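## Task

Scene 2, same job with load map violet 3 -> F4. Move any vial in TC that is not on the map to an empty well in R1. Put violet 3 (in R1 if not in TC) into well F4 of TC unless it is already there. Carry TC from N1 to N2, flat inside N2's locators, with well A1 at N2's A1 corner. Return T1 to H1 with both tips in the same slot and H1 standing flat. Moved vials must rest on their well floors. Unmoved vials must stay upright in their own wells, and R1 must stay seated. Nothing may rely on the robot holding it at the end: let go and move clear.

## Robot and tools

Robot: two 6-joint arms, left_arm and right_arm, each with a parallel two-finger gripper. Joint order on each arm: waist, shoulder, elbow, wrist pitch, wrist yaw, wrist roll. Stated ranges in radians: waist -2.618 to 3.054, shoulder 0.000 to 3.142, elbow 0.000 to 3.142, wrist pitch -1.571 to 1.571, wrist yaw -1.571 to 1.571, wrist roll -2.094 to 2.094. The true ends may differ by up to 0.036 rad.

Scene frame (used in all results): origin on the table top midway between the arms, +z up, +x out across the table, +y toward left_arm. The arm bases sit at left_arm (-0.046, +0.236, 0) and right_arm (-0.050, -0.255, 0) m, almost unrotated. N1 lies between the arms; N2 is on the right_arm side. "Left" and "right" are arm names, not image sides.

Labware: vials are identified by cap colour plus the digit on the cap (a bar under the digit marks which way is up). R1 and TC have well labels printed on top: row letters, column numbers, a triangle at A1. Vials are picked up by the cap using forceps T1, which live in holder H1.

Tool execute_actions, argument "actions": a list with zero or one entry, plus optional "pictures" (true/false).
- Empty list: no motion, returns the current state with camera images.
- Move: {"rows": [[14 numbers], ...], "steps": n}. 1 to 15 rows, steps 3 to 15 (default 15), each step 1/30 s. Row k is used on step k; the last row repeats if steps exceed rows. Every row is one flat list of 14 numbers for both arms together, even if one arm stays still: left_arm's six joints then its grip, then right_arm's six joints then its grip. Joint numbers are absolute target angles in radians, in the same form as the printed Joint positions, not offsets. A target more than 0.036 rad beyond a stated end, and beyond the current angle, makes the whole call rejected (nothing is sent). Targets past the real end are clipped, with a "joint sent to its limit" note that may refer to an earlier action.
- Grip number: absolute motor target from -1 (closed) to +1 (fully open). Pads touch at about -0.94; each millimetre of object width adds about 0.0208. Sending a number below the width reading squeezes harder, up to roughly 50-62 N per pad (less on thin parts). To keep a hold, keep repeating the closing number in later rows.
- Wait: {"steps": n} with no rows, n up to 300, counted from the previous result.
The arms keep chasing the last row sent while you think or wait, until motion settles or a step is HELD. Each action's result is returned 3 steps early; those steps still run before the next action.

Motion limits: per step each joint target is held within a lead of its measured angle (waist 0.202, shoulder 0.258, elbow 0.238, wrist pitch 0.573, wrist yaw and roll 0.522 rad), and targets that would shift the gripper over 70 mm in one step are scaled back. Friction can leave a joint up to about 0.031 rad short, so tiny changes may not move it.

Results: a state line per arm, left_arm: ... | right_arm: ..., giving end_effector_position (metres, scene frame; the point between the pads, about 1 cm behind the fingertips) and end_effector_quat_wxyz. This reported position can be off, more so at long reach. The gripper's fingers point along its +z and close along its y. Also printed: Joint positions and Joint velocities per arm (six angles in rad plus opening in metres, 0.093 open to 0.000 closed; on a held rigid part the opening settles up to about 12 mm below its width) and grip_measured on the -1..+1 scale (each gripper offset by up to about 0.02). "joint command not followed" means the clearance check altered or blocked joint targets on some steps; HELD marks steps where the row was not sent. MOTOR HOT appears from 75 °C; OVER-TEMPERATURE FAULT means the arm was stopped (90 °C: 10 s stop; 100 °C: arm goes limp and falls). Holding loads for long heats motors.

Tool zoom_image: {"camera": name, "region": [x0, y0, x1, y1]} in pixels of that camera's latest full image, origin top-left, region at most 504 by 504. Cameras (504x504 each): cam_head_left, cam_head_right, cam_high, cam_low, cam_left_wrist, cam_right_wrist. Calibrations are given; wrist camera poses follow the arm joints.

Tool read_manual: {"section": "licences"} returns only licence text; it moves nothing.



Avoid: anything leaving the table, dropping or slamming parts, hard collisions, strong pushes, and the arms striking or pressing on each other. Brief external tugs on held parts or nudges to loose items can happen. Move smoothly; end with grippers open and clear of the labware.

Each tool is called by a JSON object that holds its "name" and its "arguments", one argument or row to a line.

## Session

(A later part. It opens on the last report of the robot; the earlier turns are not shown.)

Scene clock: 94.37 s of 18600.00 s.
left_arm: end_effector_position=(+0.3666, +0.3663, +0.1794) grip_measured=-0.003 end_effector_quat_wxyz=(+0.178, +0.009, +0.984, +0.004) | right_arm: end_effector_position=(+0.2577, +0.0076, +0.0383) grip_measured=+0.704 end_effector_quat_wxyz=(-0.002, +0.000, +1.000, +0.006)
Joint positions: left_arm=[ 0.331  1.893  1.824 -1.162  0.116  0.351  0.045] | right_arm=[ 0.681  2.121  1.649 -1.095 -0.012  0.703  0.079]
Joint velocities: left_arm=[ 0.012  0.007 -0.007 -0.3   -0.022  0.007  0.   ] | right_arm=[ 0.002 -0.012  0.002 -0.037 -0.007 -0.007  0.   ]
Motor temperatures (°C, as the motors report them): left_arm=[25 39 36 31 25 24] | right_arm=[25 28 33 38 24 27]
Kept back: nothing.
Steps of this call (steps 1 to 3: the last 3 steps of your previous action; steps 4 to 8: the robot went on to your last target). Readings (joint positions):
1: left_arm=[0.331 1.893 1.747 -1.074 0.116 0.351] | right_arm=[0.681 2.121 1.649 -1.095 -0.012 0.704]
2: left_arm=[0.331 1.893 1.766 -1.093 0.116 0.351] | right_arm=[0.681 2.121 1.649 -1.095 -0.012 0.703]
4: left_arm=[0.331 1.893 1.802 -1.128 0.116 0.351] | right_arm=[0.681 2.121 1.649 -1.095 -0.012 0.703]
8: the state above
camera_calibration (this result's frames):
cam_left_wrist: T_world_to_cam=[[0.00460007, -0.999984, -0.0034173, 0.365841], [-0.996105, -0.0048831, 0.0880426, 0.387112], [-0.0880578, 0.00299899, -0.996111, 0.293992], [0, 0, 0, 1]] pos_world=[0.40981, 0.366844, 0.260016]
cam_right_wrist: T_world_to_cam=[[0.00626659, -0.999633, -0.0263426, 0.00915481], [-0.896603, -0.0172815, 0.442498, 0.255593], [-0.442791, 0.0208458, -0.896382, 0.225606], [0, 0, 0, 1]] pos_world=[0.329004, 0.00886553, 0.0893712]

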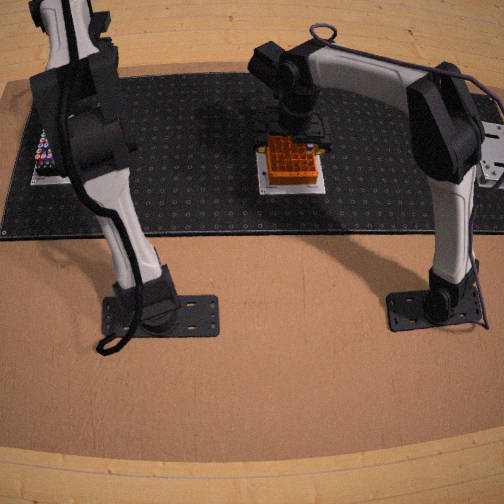

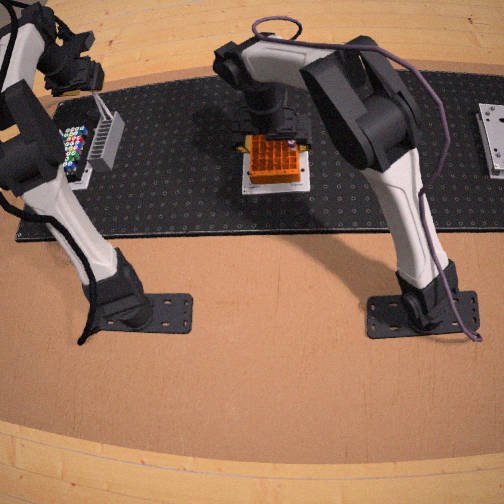

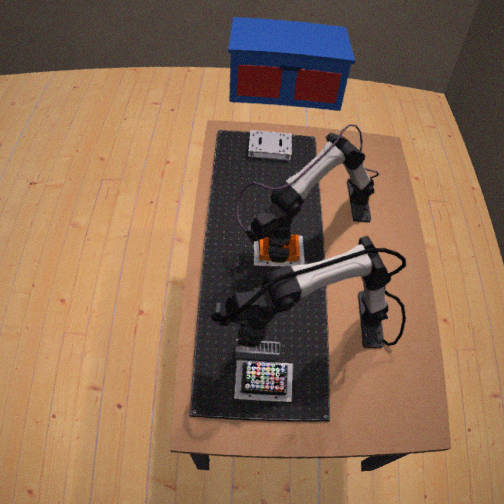

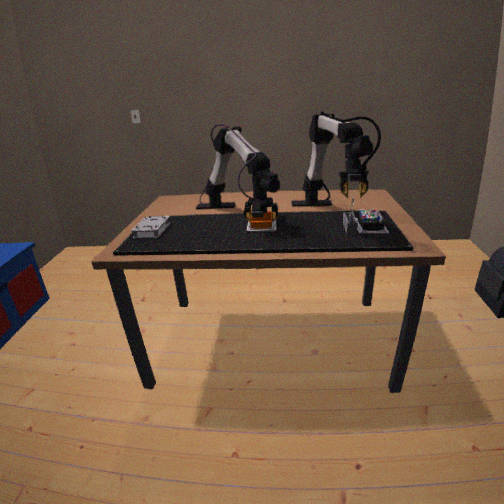

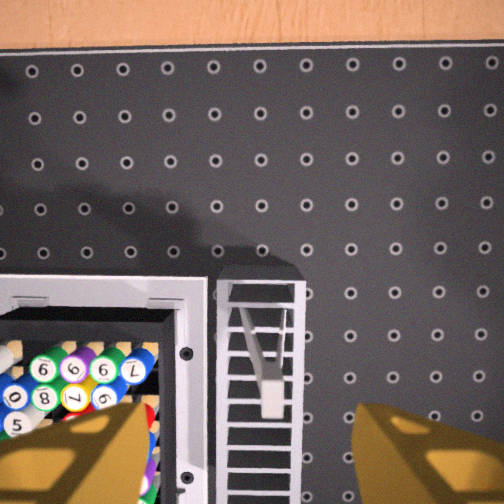

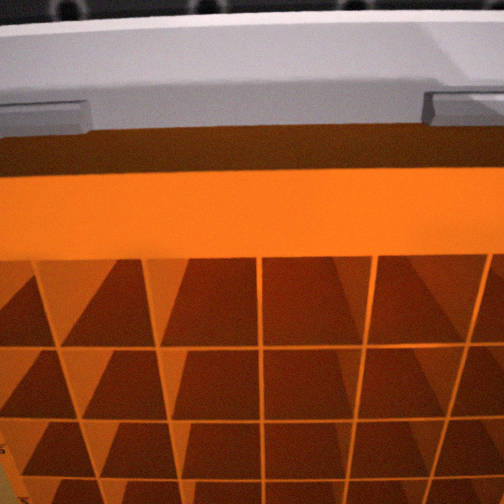

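{"name": "execute_actions", "arguments": {
  "actions": [
    {"rows":[[0.321,1.85,1.84,-1.21,0.1,0.3,0,0.672,2.115,1.665,-1.12,0,0.71,0.62],[0.321,1.8,1.82,-1.2,0.1,0.3,0,0.672,2.113,1.675,-1.135,0,0.71,0.62],[0.321,1.75,1.79,-1.18,0.1,0.3,0,0.672,2.111,1.687,-1.15,0,0.71,0.62],[0.321,1.7,1.75,-1.16,0.1,0.3,0,0.672,2.109,1.70,-1.167,0,0.71,0.62],[0.321,1.64,1.7,-1.13,0.1,0.3,0,0.672,2.107,1.715,-1.185,0,0.71,0.62],[0.321,1.58,1.65,-1.1,0.1,0.3,0,0.672,2.105,1.73,-1.203,0,0.71,0.62],[0.321,1.52,1.6,-1.07,0.1,0.3,0,0.672,2.103,1.745,-1.221,0,0.71,0.62],[0.321,1.46,1.55,-1.04,0.1,0.3,0,0.672,2.101,1.76,-1.239,0,0.71,0.62],[0.321,1.4,1.5,-1.01,0.1,0.3,0,0.672,2.099,1.775,-1.257,0,0.71,0.62],[0.321,1.34,1.45,-0.98,0.1,0.3,0,0.672,2.097,1.79,-1.275,0,0.71,0.62],[0.321,1.28,1.4,-0.95,0.1,0.3,0,0.672,2.095,1.805,-1.293,0,0.71,0.62],[0.321,1.22,1.35,-0.92,0.1,0.3,0,0.672,2.093,1.82,-1.311,0,0.71,0.62],[0.321,1.16,1.3,-0.89,0.1,0.3,0,0.672,2.091,1.835,-1.329,0,0.71,0.62],[0.321,1.1,1.25,-0.86,0.1,0.3,0,0.672,2.089,1.85,-1.343,0,0.71,0.62],[0.321,1.05,1.2,-0.83,0.1,0.3,0,0.672,2.087,1.863,-1.348,0,0.71,0.62]],"steps":15}
  ]
}}

{"name": "execute_actions", "arguments": {
  "actions": [
    {"rows":[[0.321,1.05,1.2,-0.83,0.1,0.3,0,0.66,2.087,1.863,-1.348,0,0.69,0.62],[0.321,1.05,1.2,-0.83,0.1,0.3,0,0.64,2.087,1.863,-1.348,0,0.66,0.62],[0.321,1.05,1.2,-0.83,0.1,0.3,0,0.61,2.087,1.863,-1.348,0,0.63,0.62],[0.321,1.05,1.2,-0.83,0.1,0.3,0,0.58,2.087,1.863,-1.348,0,0.6,0.62],[0.321,1.05,1.2,-0.83,0.1,0.3,0,0.55,2.087,1.863,-1.348,0,0.57,0.62],[0.321,1.05,1.2,-0.83,0.1,0.3,0,0.52,2.087,1.863,-1.348,0,0.54,0.62],[0.321,1.05,1.2,-0.83,0.1,0.3,0,0.49,2.087,1.863,-1.348,0,0.51,0.62],[0.321,1.05,1.2,-0.83,0.1,0.3,0,0.46,2.087,1.863,-1.348,0,0.48,0.62],[0.321,1.05,1.2,-0.83,0.1,0.3,0,0.43,2.087,1.863,-1.348,0,0.45,0.62],[0.321,1.05,1.2,-0.83,0.1,0.3,0,0.40,2.087,1.863,-1.348,0,0.42,0.62],[0.321,1.05,1.2,-0.83,0.1,0.3,0,0.37,2.087,1.863,-1.348,0,0.39,0.62],[0.321,1.05,1.2,-0.83,0.1,0.3,0,0.34,2.087,1.863,-1.348,0,0.36,0.62],[0.321,1.05,1.2,-0.83,0.1,0.3,0,0.31,2.087,1.863,-1.348,0,0.33,0.62],[0.321,1.05,1.2,-0.83,0.1,0.3,0,0.28,2.087,1.863,-1.348,0,0.3,0.62],[0.321,1.05,1.2,-0.83,0.1,0.3,0,0.25,2.087,1.863,-1.348,0,0.27,0.62]],"steps":15}
  ]
}}

{"name": "execute_actions", "arguments": {
  "actions": [
    {"rows":[[0.321,1.05,1.2,-0.83,0.1,0.3,0,0.22,2.087,1.863,-1.348,0,0.24,0.62],[0.321,1.05,1.2,-0.83,0.1,0.3,0,0.19,2.087,1.863,-1.348,0,0.21,0.62],[0.321,1.05,1.2,-0.83,0.1,0.3,0,0.16,2.087,1.863,-1.348,0,0.18,0.62],[0.321,1.05,1.2,-0.83,0.1,0.3,0,0.13,2.087,1.863,-1.348,0,0.15,0.62],[0.321,1.05,1.2,-0.83,0.1,0.3,0,0.10,2.087,1.863,-1.348,0,0.12,0.62],[0.321,1.05,1.2,-0.83,0.1,0.3,0,0.07,2.087,1.863,-1.348,0,0.09,0.62],[0.321,1.05,1.2,-0.83,0.1,0.3,0,0.04,2.087,1.863,-1.348,0,0.06,0.62],[0.321,1.05,1.2,-0.83,0.1,0.3,0,0.01,2.087,1.863,-1.348,0,0.03,0.62],[0.321,1.05,1.2,-0.83,0.1,0.3,0,-0.02,2.087,1.863,-1.348,0,0.0,0.62],[0.321,1.05,1.2,-0.83,0.1,0.3,0,-0.05,2.087,1.863,-1.348,0,-0.03,0.62],[0.321,1.05,1.2,-0.83,0.1,0.3,0,-0.08,2.087,1.863,-1.348,0,-0.06,0.62],[0.321,1.05,1.2,-0.83,0.1,0.3,0,-0.11,2.087,1.863,-1.348,0,-0.09,0.62],[0.321,1.05,1.2,-0.83,0.1,0.3,0,-0.14,2.087,1.863,-1.348,0,-0.12,0.62],[0.321,1.05,1.2,-0.83,0.1,0.3,0,-0.17,2.087,1.863,-1.348,0,-0.15,0.62],[0.321,1.05,1.2,-0.83,0.1,0.3,0,-0.20,2.087,1.863,-1.348,0,-0.18,0.62]],"steps":15}
  ]
}}

{"name": "execute_actions", "arguments": {
  "actions": [
    {"rows":[[0.321,1.05,1.2,-0.83,0.1,0.3,0,-0.23,2.087,1.863,-1.348,0,-0.21,0.62],[0.321,1.05,1.2,-0.83,0.1,0.3,0,-0.26,2.087,1.863,-1.348,0,-0.24,0.62],[0.321,1.05,1.2,-0.83,0.1,0.3,0,-0.29,2.087,1.863,-1.348,0,-0.27,0.62],[0.321,1.05,1.2,-0.83,0.1,0.3,0,-0.32,2.087,1.863,-1.348,0,-0.3,0.62],[0.321,1.05,1.2,-0.83,0.1,0.3,0,-0.35,2.087,1.863,-1.348,0,-0.33,0.62],[0.321,1.05,1.2,-0.83,0.1,0.3,0,-0.38,2.087,1.863,-1.348,0,-0.36,0.62],[0.321,1.05,1.2,-0.83,0.1,0.3,0,-0.41,2.087,1.863,-1.348,0,-0.39,0.62],[0.321,1.05,1.2,-0.83,0.1,0.3,0,-0.44,2.087,1.863,-1.348,0,-0.42,0.62],[0.321,1.05,1.2,-0.83,0.1,0.3,0,-0.47,2.087,1.863,-1.348,0,-0.45,0.62],[0.321,1.05,1.2,-0.83,0.1,0.3,0,-0.50,2.087,1.863,-1.348,0,-0.48,0.62],[0.321,1.05,1.2,-0.83,0.1,0.3,0,-0.525,2.087,1.863,-1.348,0,-0.505,0.62],[0.321,1.05,1.2,-0.83,0.1,0.3,0,-0.545,2.087,1.863,-1.348,0,-0.525,0.62],[0.321,1.05,1.2,-0.83,0.1,0.3,0,-0.56,2.087,1.863,-1.348,0,-0.54,0.62],[0.321,1.05,1.2,-0.83,0.1,0.3,0,-0.57,2.087,1.863,-1.348,0,-0.55,0.62]],"steps":15}
  ]
}}

{"name": "execute_actions", "arguments": {
  "actions": [
    {"steps":15}
  ],
  "pictures": true
}}

Scene clock: 95.93 s of 18600.00 s.
left_arm: end_effector_position=(+0.2799, +0.3358, +0.2707) grip_measured=-0.003 end_effector_quat_wxyz=(+0.324, -0.003, +0.944, +0.057) | right_arm: end_effector_position=(+0.2619, +0.0107, +0.0706) grip_measured=+0.704 end_effector_quat_wxyz=(-0.001, +0.001, +1.000, +0.006)
Joint positions: left_arm=[ 0.331  1.329  1.458 -1.036  0.109  0.308  0.045] | right_arm=[ 0.681  2.118  1.775 -1.222 -0.01   0.705  0.079]
Joint velocities: left_arm=[ 0.017 -1.932 -1.399  0.857 -0.066 -0.007  0.   ] | right_arm=[-0.012 -0.042  0.418 -0.432 -0.066 -0.022 -0.   ]
Motor temperatures (°C, as the motors report them): left_arm=[25 39 36 31 25 24] | right_arm=[25 28 33 37 24 27]
Steps of this call (steps 1 to 30: the robot went on to your last target; steps 31 to 35: nothing new was sent; steps 36 to 47: the first 12 steps of this action). Readings (joint positions):
36: left_arm=[0.331 1.892 1.824 -1.196 0.116 0.344] | right_arm=[0.681 2.121 1.649 -1.095 -0.012 0.703]
37: left_arm=[0.331 1.886 1.823 -1.196 0.114 0.336] | right_arm=[0.681 2.121 1.651 -1.097 -0.012 0.703]
39: left_arm=[0.331 1.840 1.794 -1.185 0.111 0.325] | right_arm=[0.681 2.121 1.660 -1.108 -0.013 0.703]
43: left_arm=[0.331 1.607 1.639 -1.128 0.109 0.312] | right_arm=[0.681 2.121 1.713 -1.162 -0.011 0.704]
47: the state above

Scene clock: 96.43 s of 18600.00 s.
left_arm: end_effector_position=(+0.2461, +0.3234, +0.2868) grip_measured=-0.003 end_effector_quat_wxyz=(+0.416, +0.002, +0.905, +0.090) | right_arm: end_effector_position=(+0.3211, -0.0900, +0.0992) grip_measured=+0.704 end_effector_quat_wxyz=(+0.002, +0.033, +0.999, +0.006)
Joint positions: left_arm=[ 0.331  1.047  1.213 -0.864  0.109  0.305  0.045] | right_arm=[ 0.394  2.093  1.85  -1.32  -0.008  0.483  0.079]
Joint velocities: left_arm=[-0.002  0.012  0.007  0.037 -0.066 -0.007 -0.001] | right_arm=[-0.945 -0.012 -0.017 -0.037  0.037 -0.725 -0.001]
Motor temperatures (°C, as the motors report them): left_arm=[25 39 36 31 25 24] | right_arm=[25 28 33 37 24 27]
Steps of this call (steps 1 to 3: the last 3 steps of your previous action; steps 4 to 15: the first 12 steps of this action). Readings (joint positions):
4: left_arm=[0.331 1.096 1.268 -0.939 0.109 0.306] | right_arm=[0.679 2.107 1.831 -1.283 -0.010 0.704]
5: left_arm=[0.331 1.065 1.243 -0.932 0.109 0.306] | right_arm=[0.676 2.103 1.840 -1.291 -0.010 0.698]
7: left_arm=[0.331 1.047 1.225 -0.914 0.109 0.306] | right_arm=[0.655 2.095 1.848 -1.303 -0.012 0.671]
11: left_arm=[0.331 1.047 1.214 -0.879 0.109 0.305] | right_arm=[0.540 2.093 1.850 -1.316 -0.013 0.587]
15: the state above

Scene clock: 96.93 s of 18600.00 s.
left_arm: end_effector_position=(+0.2474, +0.3239, +0.2885) grip_measured=-0.003 end_effector_quat_wxyz=(+0.419, +0.002, +0.903, +0.091) | right_arm: end_effector_position=(+0.3548, -0.2667, +0.0992) grip_measured=+0.704 end_effector_quat_wxyz=(+0.001, +0.036, +0.999, +0.001)
Joint positions: left_arm=[ 0.331  1.047  1.213 -0.855  0.109  0.305  0.045] | right_arm=[-0.051  2.093  1.85  -1.325 -0.003  0.043  0.079]
Joint velocities: left_arm=[-0.002 -0.007  0.007 -0.037 -0.066 -0.007 -0.001] | right_arm=[-0.857  0.002  0.017 -0.037  0.037 -0.872  0.   ]
Motor temperatures (°C, as the motors report them): left_arm=[25 39 36 31 25 24] | right_arm=[25 29 33 37 24 27]
Steps of this call (steps 1 to 3: the last 3 steps of your previous action; steps 4 to 15: the first 12 steps of this action). Readings (joint positions):
4: left_arm=[0.331 1.047 1.213 -0.858 0.109 0.305] | right_arm=[0.272 2.093 1.850 -1.323 -0.005 0.369]
5: left_arm=[0.331 1.047 1.213 -0.857 0.109 0.305] | right_arm=[0.244 2.093 1.850 -1.323 -0.005 0.340]
7: left_arm=[0.331 1.047 1.213 -0.856 0.109 0.305] | right_arm=[0.188 2.093 1.850 -1.324 -0.004 0.281]
11: left_arm=[0.331 1.047 1.213 -0.855 0.109 0.305] | right_arm=[0.071 2.093 1.850 -1.325 -0.004 0.162]
15: the state above

Scene clock: 97.43 s of 18600.00 s.
left_arm: end_effector_position=(+0.2475, +0.3239, +0.2885) grip_measured=-0.003 end_effector_quat_wxyz=(+0.420, +0.002, +0.903, +0.091) | right_arm: end_effector_position=(+0.3096, -0.4414, +0.0992) grip_measured=+0.704 end_effector_quat_wxyz=(+0.001, +0.037, +0.999, -0.001)
Joint positions: left_arm=[ 0.331  1.047  1.213 -0.854  0.109  0.305  0.045] | right_arm=[-0.5    2.093  1.85  -1.325 -0.    -0.404  0.079]
Joint velocities: left_arm=[-0.012 -0.002  0.002  0.022  0.051  0.022  0.   ] | right_arm=[-0.803  0.007 -0.002 -0.037 -0.037 -0.769 -0.   ]
Motor temperatures (°C, as the motors report them): left_arm=[25 39 36 32 25 24] | right_arm=[25 29 33 37 24 27]
Steps of this call (steps 1 to 3: the last 3 steps of your previous action; steps 4 to 15: the first 12 steps of this action). Readings (joint positions):
4: left_arm=[0.331 1.047 1.213 -0.854 0.109 0.305] | right_arm=[-0.172 2.093 1.850 -1.325 -0.002 -0.077]
5: left_arm=[0.331 1.047 1.213 -0.854 0.109 0.305] | right_arm=[-0.202 2.093 1.850 -1.325 -0.002 -0.107]
7: left_arm=[0.331 1.047 1.213 -0.854 0.109 0.305] | right_arm=[-0.262 2.093 1.850 -1.325 -0.001 -0.167]
11: left_arm=[0.331 1.047 1.213 -0.854 0.109 0.305] | right_arm=[-0.381 2.093 1.850 -1.325 -0.001 -0.287]
15: the state above

Scene clock: 97.93 s of 18600.00 s.
left_arm: end_effector_position=(+0.2475, +0.3239, +0.2885) grip_measured=-0.003 end_effector_quat_wxyz=(+0.420, +0.002, +0.903, +0.091) | right_arm: end_effector_position=(+0.2923, -0.4688, +0.0992) grip_measured=+0.704 end_effector_quat_wxyz=(-0.003, +0.008, +1.000, -0.002)
Joint positions: left_arm=[ 0.331  1.047  1.213 -0.854  0.109  0.305  0.045] | right_arm=[-0.577  2.093  1.85  -1.331  0.007 -0.54   0.079]
Joint velocities: left_arm=[-0.022  0.002 -0.007 -0.022 -0.007  0.037 -0.   ] | right_arm=[-0.002 -0.002 -0.002  0.022  0.037 -0.037  0.001]
Motor temperatures (°C, as the motors report them): left_arm=[25 39 36 32 25 24] | right_arm=[25 29 33 37 24 27]
Kept back: nothing.
Steps of this call (steps 1 to 3: the last 3 steps of your previous action; steps 4 to 15: the robot went on to your last target). Readings (joint positions):
1: left_arm=[0.331 1.047 1.213 -0.854 0.109 0.305] | right_arm=[-0.526 2.093 1.850 -1.325 0.000 -0.429]
2: left_arm=[0.331 1.047 1.213 -0.854 0.109 0.305] | right_arm=[-0.549 2.093 1.850 -1.325 0.001 -0.451]
4: left_arm=[0.331 1.047 1.213 -0.854 0.109 0.305] | right_arm=[-0.579 2.093 1.850 -1.327 0.005 -0.484]
8: left_arm=[0.331 1.047 1.213 -0.854 0.109 0.305] | right_arm=[-0.582 2.093 1.850 -1.330 0.007 -0.520]
15: the state above
camera_calibration (this result's frames):
cam_left_wrist: T_world_to_cam=[[0.0875626, -0.985058, -0.148301, 0.34084], [-0.910177, -0.0186082, -0.413802, 0.386646], [0.404859, 0.171214, -0.898207, 0.187627], [0, 0, 0, 1]] pos_world=[0.246109, 0.310818, 0.37907]
cam_right_wrist: T_world_to_cam=[[-0.00822785, -0.999917, -0.00992179, -0.463178], [-0.895915, 0.00296427, 0.444216, 0.26053], [-0.44415, 0.012544, -0.895865, 0.301898], [0, 0, 0, 1]] pos_world=[0.36369, -0.467699, 0.150132]

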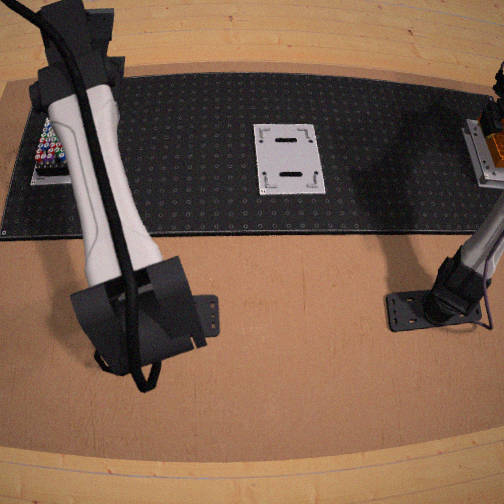

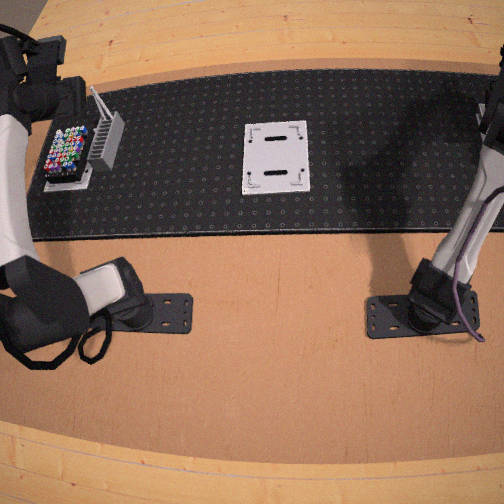

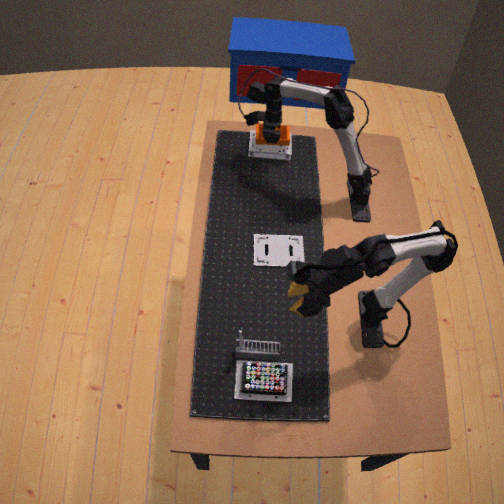

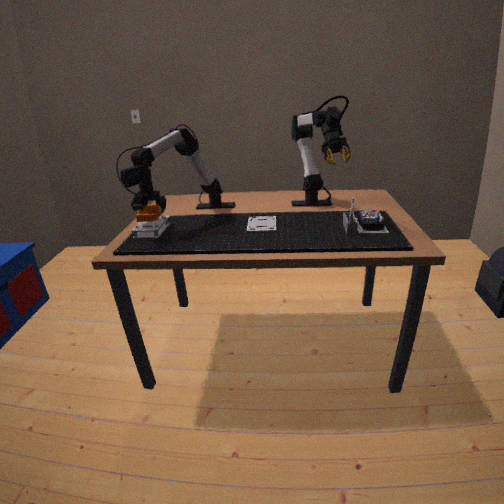

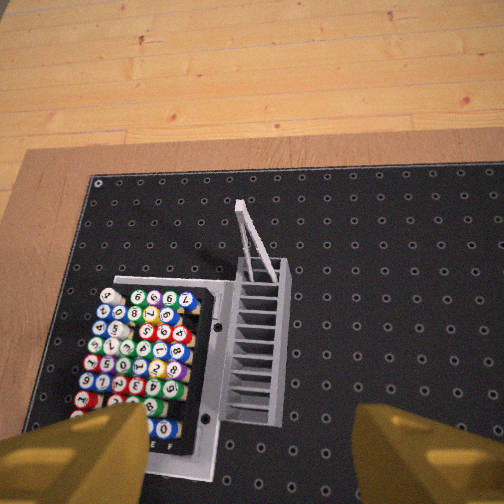

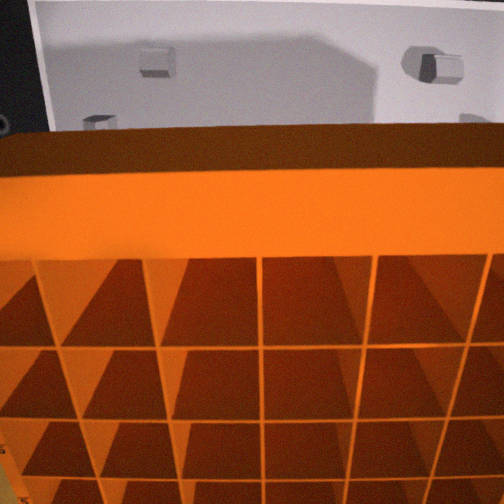

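{"name": "execute_actions", "arguments": {
  "actions": [
    {"rows":[[0.321,1.05,1.2,-0.83,0.1,0.3,0,-0.585,2.115,1.866,-1.31,0,-0.53,0.62],[0.321,1.05,1.2,-0.83,0.1,0.3,0,-0.59,2.122,1.866,-1.303,0,-0.525,0.62],[0.321,1.05,1.2,-0.83,0.1,0.3,0,-0.596,2.129,1.866,-1.296,0,-0.52,0.62],[0.321,1.05,1.2,-0.83,0.1,0.3,0,-0.596,2.136,1.866,-1.289,0,-0.516,0.62],[0.321,1.05,1.2,-0.83,0.1,0.3,0,-0.596,2.143,1.866,-1.282,0,-0.516,0.62],[0.321,1.05,1.2,-0.83,0.1,0.3,0,-0.596,2.15,1.866,-1.275,0,-0.516,0.62]],"steps":15}
  ]
}}

{"name": "execute_actions", "arguments": {
  "actions": [
    {"steps":10}
  ],
  "pictures": true
}}

Scene clock: 98.63 s of 18600.00 s.
left_arm: end_effector_position=(+0.2475, +0.3239, +0.2885) grip_measured=-0.003 end_effector_quat_wxyz=(+0.420, +0.002, +0.903, +0.091) | right_arm: end_effector_position=(+0.2959, -0.4770, +0.0808) grip_measured=+0.704 end_effector_quat_wxyz=(-0.008, +0.022, +1.000, +0.001)
Joint positions: left_arm=[ 0.331  1.047  1.213 -0.854  0.109  0.304  0.045] | right_arm=[-0.589  2.141  1.85  -1.296  0.006 -0.523  0.079]
Joint velocities: left_arm=[ 0.002 -0.012 -0.002  0.007 -0.051 -0.037  0.   ] | right_arm=[ 0.007  0.002 -0.002  0.066  0.022  0.007  0.   ]
Motor temperatures (°C, as the motors report them): left_arm=[25 38 36 32 25 24] | right_arm=[25 29 33 37 24 27]
Steps of this call (steps 1 to 9: the robot went on to your last target; steps 10 to 21: the first 12 steps of this action). Readings (joint positions):
10: left_arm=[0.331 1.047 1.213 -0.854 0.109 0.305] | right_arm=[-0.577 2.093 1.850 -1.331 0.007 -0.543]
11: left_arm=[0.331 1.047 1.213 -0.854 0.109 0.305] | right_arm=[-0.577 2.094 1.850 -1.330 0.007 -0.541]
13: left_arm=[0.331 1.047 1.213 -0.854 0.109 0.305] | right_arm=[-0.580 2.099 1.850 -1.324 0.006 -0.535]
17: left_arm=[0.331 1.047 1.213 -0.854 0.109 0.305] | right_arm=[-0.588 2.125 1.850 -1.305 0.006 -0.527]
21: the state above

Scene clock: 98.97 s of 18600.00 s.
left_arm: end_effector_position=(+0.2475, +0.3239, +0.2885) grip_measured=-0.003 end_effector_quat_wxyz=(+0.420, +0.002, +0.903, +0.091) | right_arm: end_effector_position=(+0.2968, -0.4776, +0.0808) grip_measured=+0.704 end_effector_quat_wxyz=(-0.006, +0.023, +1.000, +0.000)
Joint positions: left_arm=[ 0.331  1.047  1.213 -0.854  0.109  0.304  0.045] | right_arm=[-0.589  2.141  1.85  -1.291  0.006 -0.521  0.079]
Joint velocities: left_arm=[-0.017 -0.017  0.002  0.037  0.007 -0.007  0.001] | right_arm=[-0.007  0.012 -0.017  0.051  0.066 -0.037 -0.001]
Motor temperatures (°C, as the motors report them): left_arm=[25 38 36 32 25 24] | right_arm=[25 29 33 37 24 27]
Kept back: nothing.
Steps of this call (steps 1 to 3: the last 3 steps of your previous action; steps 4 to 10: the robot went on to your last target). Readings (joint positions):
1: left_arm=[0.331 1.047 1.213 -0.854 0.109 0.304] | right_arm=[-0.589 2.141 1.850 -1.295 0.006 -0.523]
2: left_arm=[0.331 1.047 1.213 -0.854 0.109 0.304] | right_arm=[-0.589 2.141 1.850 -1.294 0.006 -0.522]
4: left_arm=[0.331 1.047 1.213 -0.854 0.109 0.304] | right_arm=[-0.589 2.141 1.850 -1.293 0.006 -0.522]
8: left_arm=[0.331 1.047 1.213 -0.854 0.109 0.304] | right_arm=[-0.589 2.141 1.850 -1.291 0.006 -0.521]
10: the state above
camera_calibration (this result's frames):
cam_left_wrist: T_world_to_cam=[[0.087809, -0.98508, -0.148011, 0.340703], [-0.910147, -0.0189471, -0.413853, 0.386763], [0.404874, 0.171051, -0.898231, 0.187683], [0, 0, 0, 1]] pos_world=[0.246106, 0.310844, 0.379073]
cam_right_wrist: T_world_to_cam=[[-0.0391915, -0.999134, -0.0139844, -0.462239], [-0.892644, 0.028718, 0.449848, 0.283628], [-0.449056, 0.0301133, -0.892996, 0.297136], [0, 0, 0, 1]] pos_world=[0.368494, -0.478932, 0.131287]

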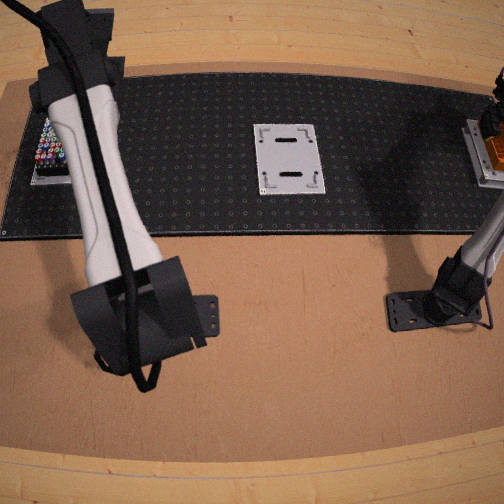

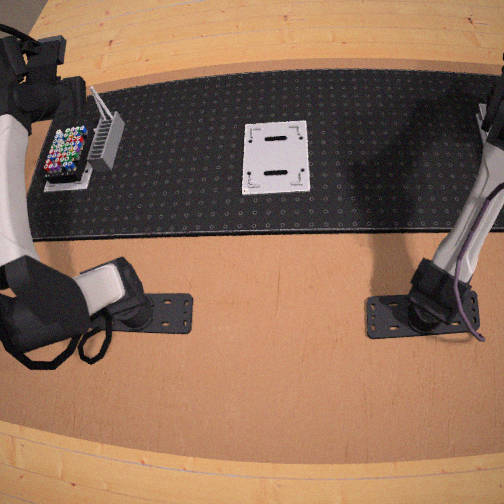

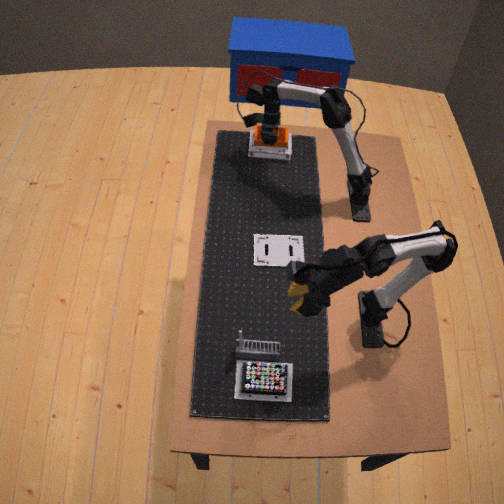

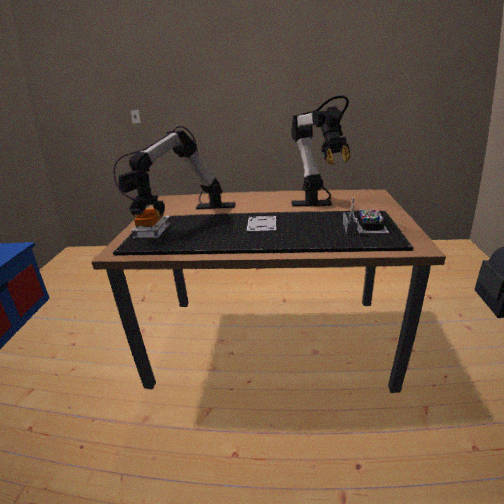

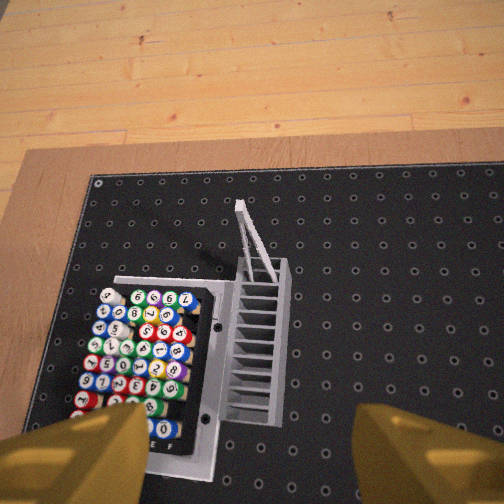

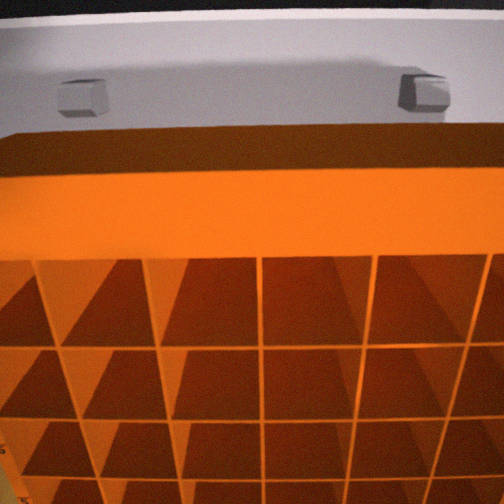

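{"name": "execute_actions", "arguments": {
  "actions": [
    {"rows":[[0.321,1.05,1.2,-0.83,0.1,0.3,0,-0.596,2.15,1.83,-1.273,0,-0.516,0.62],[0.321,1.05,1.2,-0.83,0.1,0.3,0,-0.596,2.15,1.826,-1.268,0,-0.516,0.62],[0.321,1.05,1.2,-0.83,0.1,0.3,0,-0.596,2.15,1.822,-1.263,0,-0.516,0.62],[0.321,1.05,1.2,-0.83,0.1,0.3,0,-0.596,2.15,1.818,-1.259,0,-0.516,0.62],[0.321,1.05,1.2,-0.83,0.1,0.3,0,-0.596,2.15,1.814,-1.255,0,-0.516,0.62],[0.321,1.05,1.2,-0.83,0.1,0.3,0,-0.596,2.15,1.81,-1.251,0,-0.516,0.62],[0.321,1.05,1.2,-0.83,0.1,0.3,0,-0.596,2.15,1.806,-1.247,0,-0.516,0.62],[0.321,1.05,1.2,-0.83,0.1,0.3,0,-0.596,2.15,1.802,-1.243,0,-0.516,0.62],[0.321,1.05,1.2,-0.83,0.1,0.3,0,-0.596,2.15,1.798,-1.239,0,-0.516,0.62],[0.321,1.05,1.2,-0.83,0.1,0.3,0,-0.596,2.15,1.794,-1.235,0,-0.516,0.62],[0.321,1.05,1.2,-0.83,0.1,0.3,0,-0.596,2.15,1.79,-1.231,0,-0.516,0.62],[0.321,1.05,1.2,-0.83,0.1,0.3,0,-0.596,2.15,1.786,-1.227,0,-0.516,0.62],[0.321,1.05,1.2,-0.83,0.1,0.3,0,-0.596,2.15,1.782,-1.223,0,-0.516,0.62],[0.321,1.05,1.2,-0.83,0.1,0.3,0,-0.596,2.15,1.778,-1.22,0,-0.516,0.62],[0.321,1.05,1.2,-0.83,0.1,0.3,0,-0.596,2.15,1.775,-1.22,0,-0.516,0.62]],"steps":15}
  ]
}}

{"name": "execute_actions", "arguments": {
  "actions": [
    {"steps":12}
  ],
  "pictures": true
}}

Scene clock: 107.53 s of 18600.00 s.
left_arm: end_effector_position=(+0.2475, +0.3239, +0.2885) grip_measured=-0.003 end_effector_quat_wxyz=(+0.420, +0.002, +0.903, +0.091) | right_arm: end_effector_position=(+0.2970, -0.4768, +0.0728) grip_measured=+0.704 end_effector_quat_wxyz=(-0.005, +0.025, +1.000, +0.002)
Joint positions: left_arm=[ 0.331  1.047  1.213 -0.854  0.109  0.304  0.045] | right_arm=[-0.589  2.141  1.819 -1.259  0.002 -0.517  0.079]
Joint velocities: left_arm=[-0.002 -0.002 -0.002 -0.007 -0.022 -0.066 -0.   ] | right_arm=[-0.007 -0.007 -0.056  0.095 -0.022 -0.022 -0.   ]
Motor temperatures (°C, as the motors report them): left_arm=[25 36 36 34 25 24] | right_arm=[25 32 34 35 24 27]
Steps of this call (steps 1 to 15: the robot went on to your last target; steps 16 to 90: nothing new was sent; then 5.17 s passed at rest; steps 91 to 102: the first 12 steps of this action). Readings (joint positions):
91: left_arm=[0.331 1.047 1.213 -0.854 0.109 0.304] | right_arm=[-0.589 2.141 1.850 -1.291 0.006 -0.521]
92: left_arm=[0.331 1.047 1.213 -0.854 0.109 0.304] | right_arm=[-0.589 2.141 1.850 -1.290 0.006 -0.521]
94: left_arm=[0.331 1.047 1.213 -0.854 0.109 0.304] | right_arm=[-0.589 2.141 1.846 -1.285 0.006 -0.521]
98: left_arm=[0.331 1.047 1.213 -0.854 0.109 0.304] | right_arm=[-0.589 2.141 1.828 -1.271 0.006 -0.521]
102: the state above

Scene clock: 107.93 s of 18600.00 s.
left_arm: end_effector_position=(+0.2475, +0.3239, +0.2885) grip_measured=-0.003 end_effector_quat_wxyz=(+0.420, +0.002, +0.903, +0.091) | right_arm: end_effector_position=(+0.2970, -0.4761, +0.0681) grip_measured=+0.704 end_effector_quat_wxyz=(-0.003, +0.026, +1.000, +0.003)
Joint positions: left_arm=[ 0.331  1.047  1.213 -0.854  0.109  0.304  0.045] | right_arm=[-0.59   2.141  1.8   -1.24  -0.002 -0.516  0.079]
Joint velocities: left_arm=[-0.002 -0.012 -0.017 -0.022 -0.007  0.022 -0.001] | right_arm=[ 0.017  0.002  0.007 -0.007 -0.037  0.007 -0.   ]
Motor temperatures (°C, as the motors report them): left_arm=[25 36 36 34 25 24] | right_arm=[25 32 34 35 24 27]
Kept back: nothing.
Steps of this call (steps 1 to 3: the last 3 steps of your previous action; steps 4 to 12: the robot went on to your last target). Readings (joint positions):
1: left_arm=[0.331 1.047 1.213 -0.854 0.109 0.304] | right_arm=[-0.589 2.141 1.817 -1.256 0.001 -0.516]
2: left_arm=[0.331 1.047 1.213 -0.854 0.109 0.304] | right_arm=[-0.589 2.141 1.812 -1.252 -0.000 -0.516]
4: left_arm=[0.331 1.047 1.213 -0.854 0.109 0.304] | right_arm=[-0.589 2.141 1.801 -1.241 -0.000 -0.516]
8: left_arm=[0.331 1.047 1.213 -0.854 0.109 0.304] | right_arm=[-0.590 2.141 1.800 -1.240 -0.002 -0.516]
12: the state above
camera_calibration (this result's frames):
cam_left_wrist: T_world_to_cam=[[0.087809, -0.98508, -0.148011, 0.340703], [-0.910147, -0.0189471, -0.413853, 0.386763], [0.404874, 0.171051, -0.898231, 0.187683], [0, 0, 0, 1]] pos_world=[0.246106, 0.310844, 0.379073]
cam_right_wrist: T_world_to_cam=[[-0.0452726, -0.998759, -0.0207516, -0.458536], [-0.895134, 0.0313358, 0.444695, 0.291819], [-0.443492, 0.0387079, -0.895442, 0.288482], [0, 0, 0, 1]] pos_world=[0.368397, -0.478278, 0.119033]

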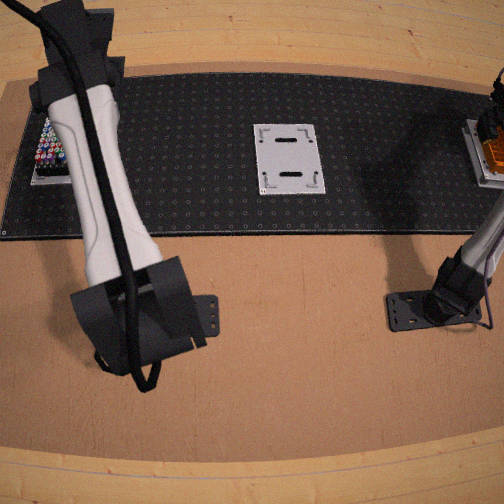

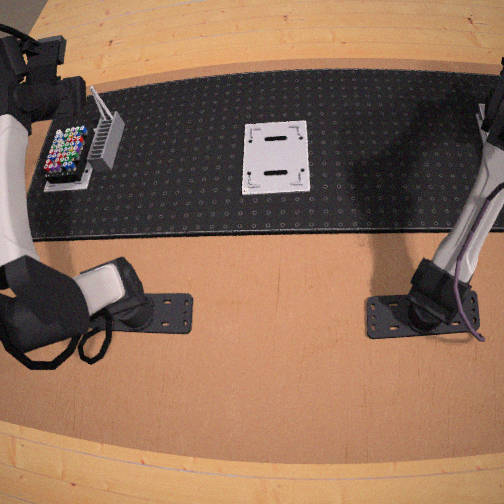

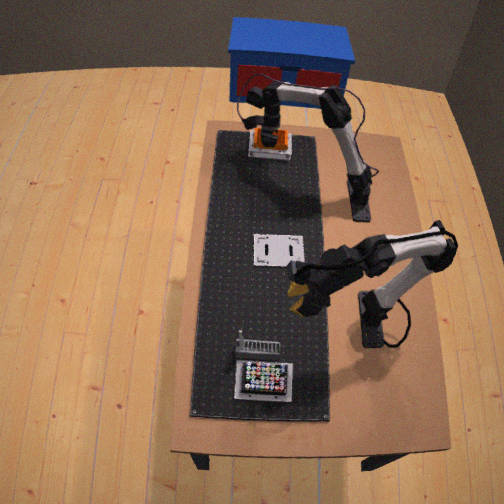

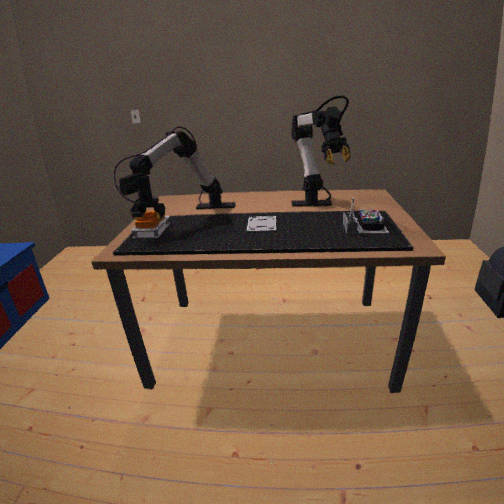

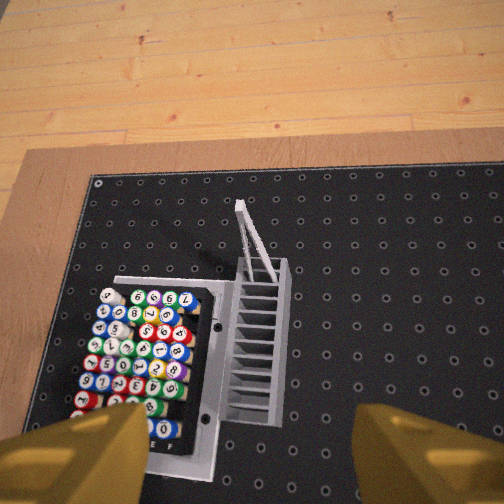

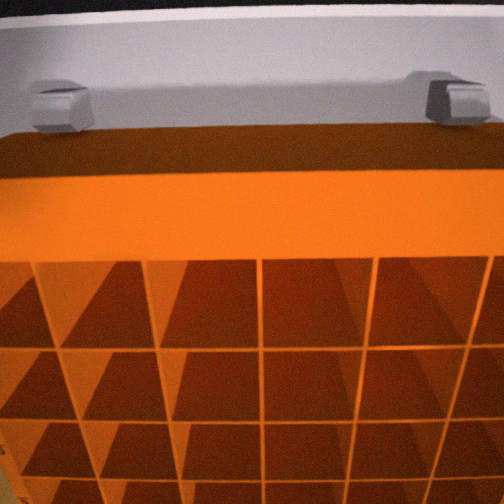

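{"name": "execute_actions", "arguments": {
  "actions": [
    {"rows":[[0.321,1.05,1.2,-0.83,0.1,0.3,0,-0.596,2.15,1.80,-1.24,0,-0.516,0.7],[0.321,1.05,1.2,-0.83,0.1,0.3,0,-0.596,2.15,1.80,-1.24,0,-0.516,0.8],[0.321,1.05,1.2,-0.83,0.1,0.3,0,-0.596,2.15,1.80,-1.24,0,-0.516,0.9],[0.321,1.05,1.2,-0.83,0.1,0.3,0,-0.596,2.15,1.80,-1.24,0,-0.516,1]],"steps":12}
  ]
}}

{"name": "execute_actions", "arguments": {
  "actions": [
    {"rows":[[0.321,1.05,1.2,-0.83,0.1,0.3,0,-0.596,2.15,1.83,-1.28,0,-0.516,1],[0.321,1.05,1.2,-0.83,0.1,0.3,0,-0.596,2.15,1.85,-1.30,0,-0.516,1],[0.321,1.05,1.2,-0.83,0.1,0.3,0,-0.596,2.15,1.87,-1.32,0,-0.516,1],[0.321,1.05,1.2,-0.83,0.1,0.3,0,-0.596,2.15,1.89,-1.34,0,-0.516,1],[0.321,1.05,1.2,-0.83,0.1,0.3,0,-0.596,2.15,1.91,-1.36,0,-0.516,1],[0.321,1.05,1.2,-0.83,0.1,0.3,0,-0.596,2.15,1.93,-1.38,0,-0.516,1],[0.321,1.05,1.2,-0.83,0.1,0.3,0,-0.596,2.15,1.95,-1.40,0,-0.516,1],[0.321,1.05,1.2,-0.83,0.1,0.3,0,-0.596,2.15,1.98,-1.43,0,-0.516,1],[0.321,1.05,1.2,-0.83,0.1,0.3,0,-0.596,2.15,2.01,-1.46,0,-0.516,1],[0.321,1.05,1.2,-0.83,0.1,0.3,0,-0.596,2.15,2.04,-1.49,0,-0.516,1],[0.321,1.05,1.2,-0.83,0.1,0.3,0,-0.596,2.15,2.07,-1.52,0,-0.516,1],[0.321,1.05,1.2,-0.83,0.1,0.3,0,-0.596,2.15,2.1,-1.55,0,-0.516,1]],"steps":15}
  ],
  "pictures": true
}}

Scene clock: 108.57 s of 18600.00 s.
left_arm: end_effector_position=(+0.2475, +0.3239, +0.2885) grip_measured=-0.003 end_effector_quat_wxyz=(+0.420, +0.002, +0.903, +0.091) | right_arm: end_effector_position=(+0.2970, -0.4761, +0.0681) grip_measured=+1.000 end_effector_quat_wxyz=(-0.003, +0.026, +1.000, +0.003)
Joint positions: left_arm=[ 0.331  1.047  1.213 -0.854  0.109  0.304  0.045] | right_arm=[-0.59   2.141  1.8   -1.24  -0.002 -0.516  0.093]
Joint velocities: left_arm=[ 0.017 -0.002 -0.007  0.066  0.022 -0.037  0.   ] | right_arm=[ 0.002  0.002 -0.002 -0.022  0.037  0.022  0.   ]
Motor temperatures (°C, as the motors report them): left_arm=[25 36 36 34 25 24] | right_arm=[25 32 34 35 24 27]
Steps of this call (steps 1 to 10: the robot went on to your last target; steps 11 to 19: the first 9 steps of this action). Readings (joint positions):
11: left_arm=[0.331 1.047 1.213 -0.854 0.109 0.304] | right_arm=[-0.590 2.141 1.800 -1.240 -0.002 -0.516]
12: left_arm=[0.331 1.047 1.213 -0.854 0.109 0.304] | right_arm=[-0.590 2.141 1.800 -1.240 -0.002 -0.516]
14: left_arm=[0.331 1.047 1.213 -0.854 0.109 0.304] | right_arm=[-0.590 2.141 1.800 -1.240 -0.002 -0.516]
18: left_arm=[0.331 1.047 1.213 -0.854 0.109 0.304] | right_arm=[-0.590 2.141 1.800 -1.240 -0.002 -0.516]
19: the state above

Scene clock: 109.07 s of 18600.00 s.
left_arm: end_effector_position=(+0.2475, +0.3239, +0.2885) grip_measured=-0.003 end_effector_quat_wxyz=(+0.420, +0.002, +0.903, +0.091) | right_arm: end_effector_position=(+0.3061, -0.4819, +0.1271) grip_measured=+1.000 end_effector_quat_wxyz=(+0.017, +0.026, +0.999, -0.009)
Joint positions: left_arm=[ 0.331  1.047  1.213 -0.854  0.109  0.304  0.045] | right_arm=[-0.59   2.141  2.034 -1.425 -0.002 -0.516  0.093]
Joint velocities: left_arm=[ 0.007 -0.007 -0.017 -0.022 -0.066 -0.022 -0.   ] | right_arm=[ 0.002  0.007  0.891 -0.696  0.007  0.037  0.   ]
Motor temperatures (°C, as the motors report them): left_arm=[25 36 36 34 25 24] | right_arm=[25 32 34 35 24 27]
Steps of this call (steps 1 to 3: the last 3 steps of your previous action; steps 4 to 15: the first 12 steps of this action). Readings (joint positions):
4: left_arm=[0.331 1.047 1.213 -0.854 0.109 0.304] | right_arm=[-0.590 2.141 1.802 -1.243 -0.002 -0.516]
5: left_arm=[0.331 1.047 1.213 -0.854 0.109 0.304] | right_arm=[-0.590 2.141 1.809 -1.251 -0.002 -0.516]
7: left_arm=[0.331 1.047 1.213 -0.854 0.109 0.304] | right_arm=[-0.590 2.141 1.836 -1.277 -0.002 -0.516]
11: left_arm=[0.331 1.047 1.213 -0.854 0.109 0.304] | right_arm=[-0.590 2.141 1.923 -1.335 -0.002 -0.516]
15: the state above
camera_calibration (this result's frames):
cam_left_wrist: T_world_to_cam=[[0.087809, -0.98508, -0.148011, 0.340703], [-0.910147, -0.0189471, -0.413853, 0.386763], [0.404874, 0.171051, -0.898231, 0.187683], [0, 0, 0, 1]] pos_world=[0.246106, 0.310844, 0.379073]
cam_right_wrist: T_world_to_cam=[[-0.0449191, -0.998985, 0.00344591, -0.465978], [-0.912525, 0.0424348, 0.406814, 0.289368], [-0.406547, 0.0151293, -0.913504, 0.325202], [0, 0, 0, 1]] pos_world=[0.375334, -0.482705, 0.18096]

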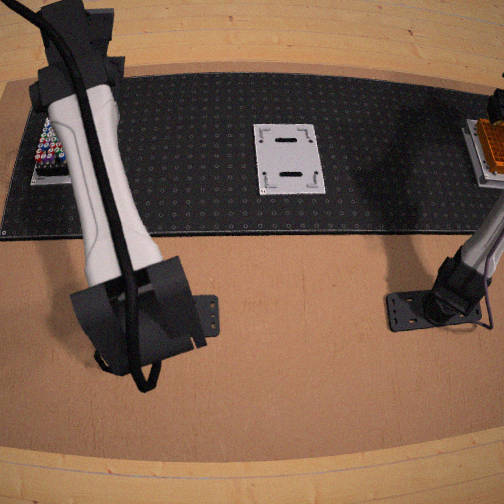

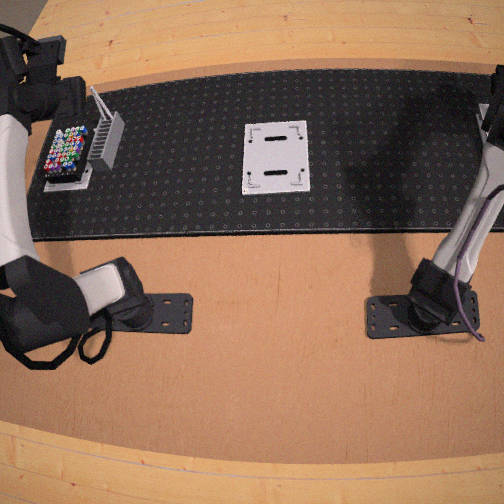

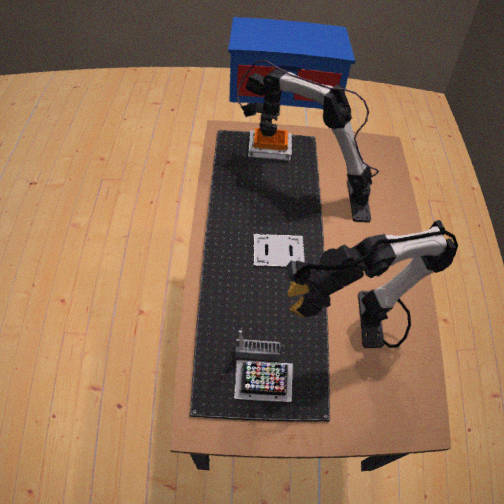

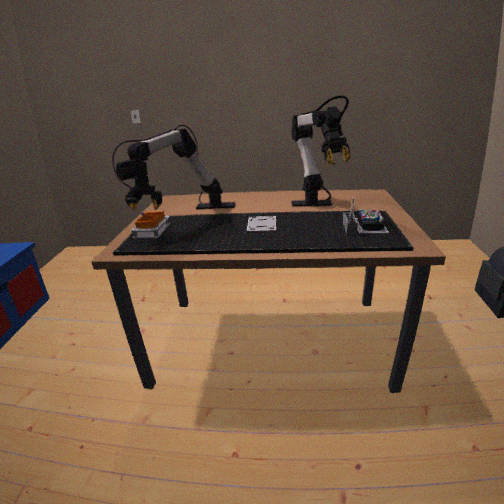

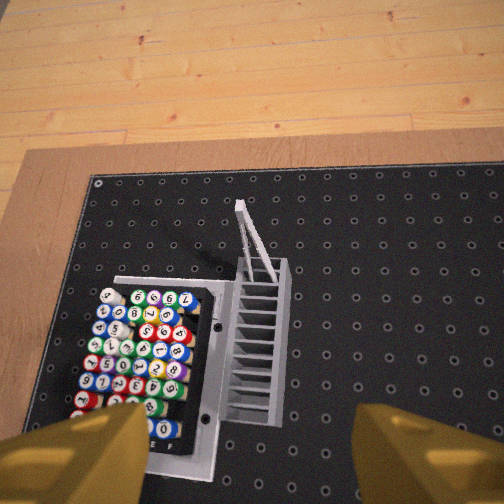

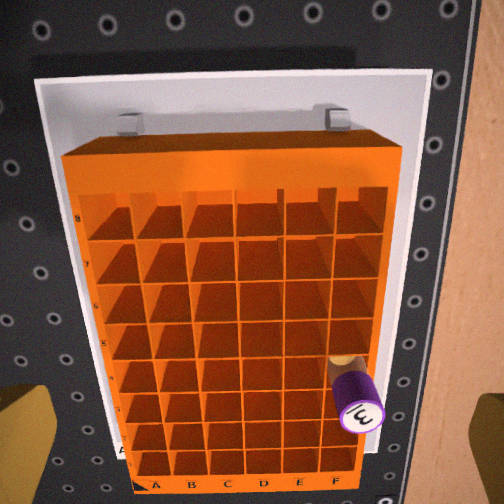

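{"name": "finished_scene", "arguments": {
  "scene": 2
}}

The scene is finished: the task was done.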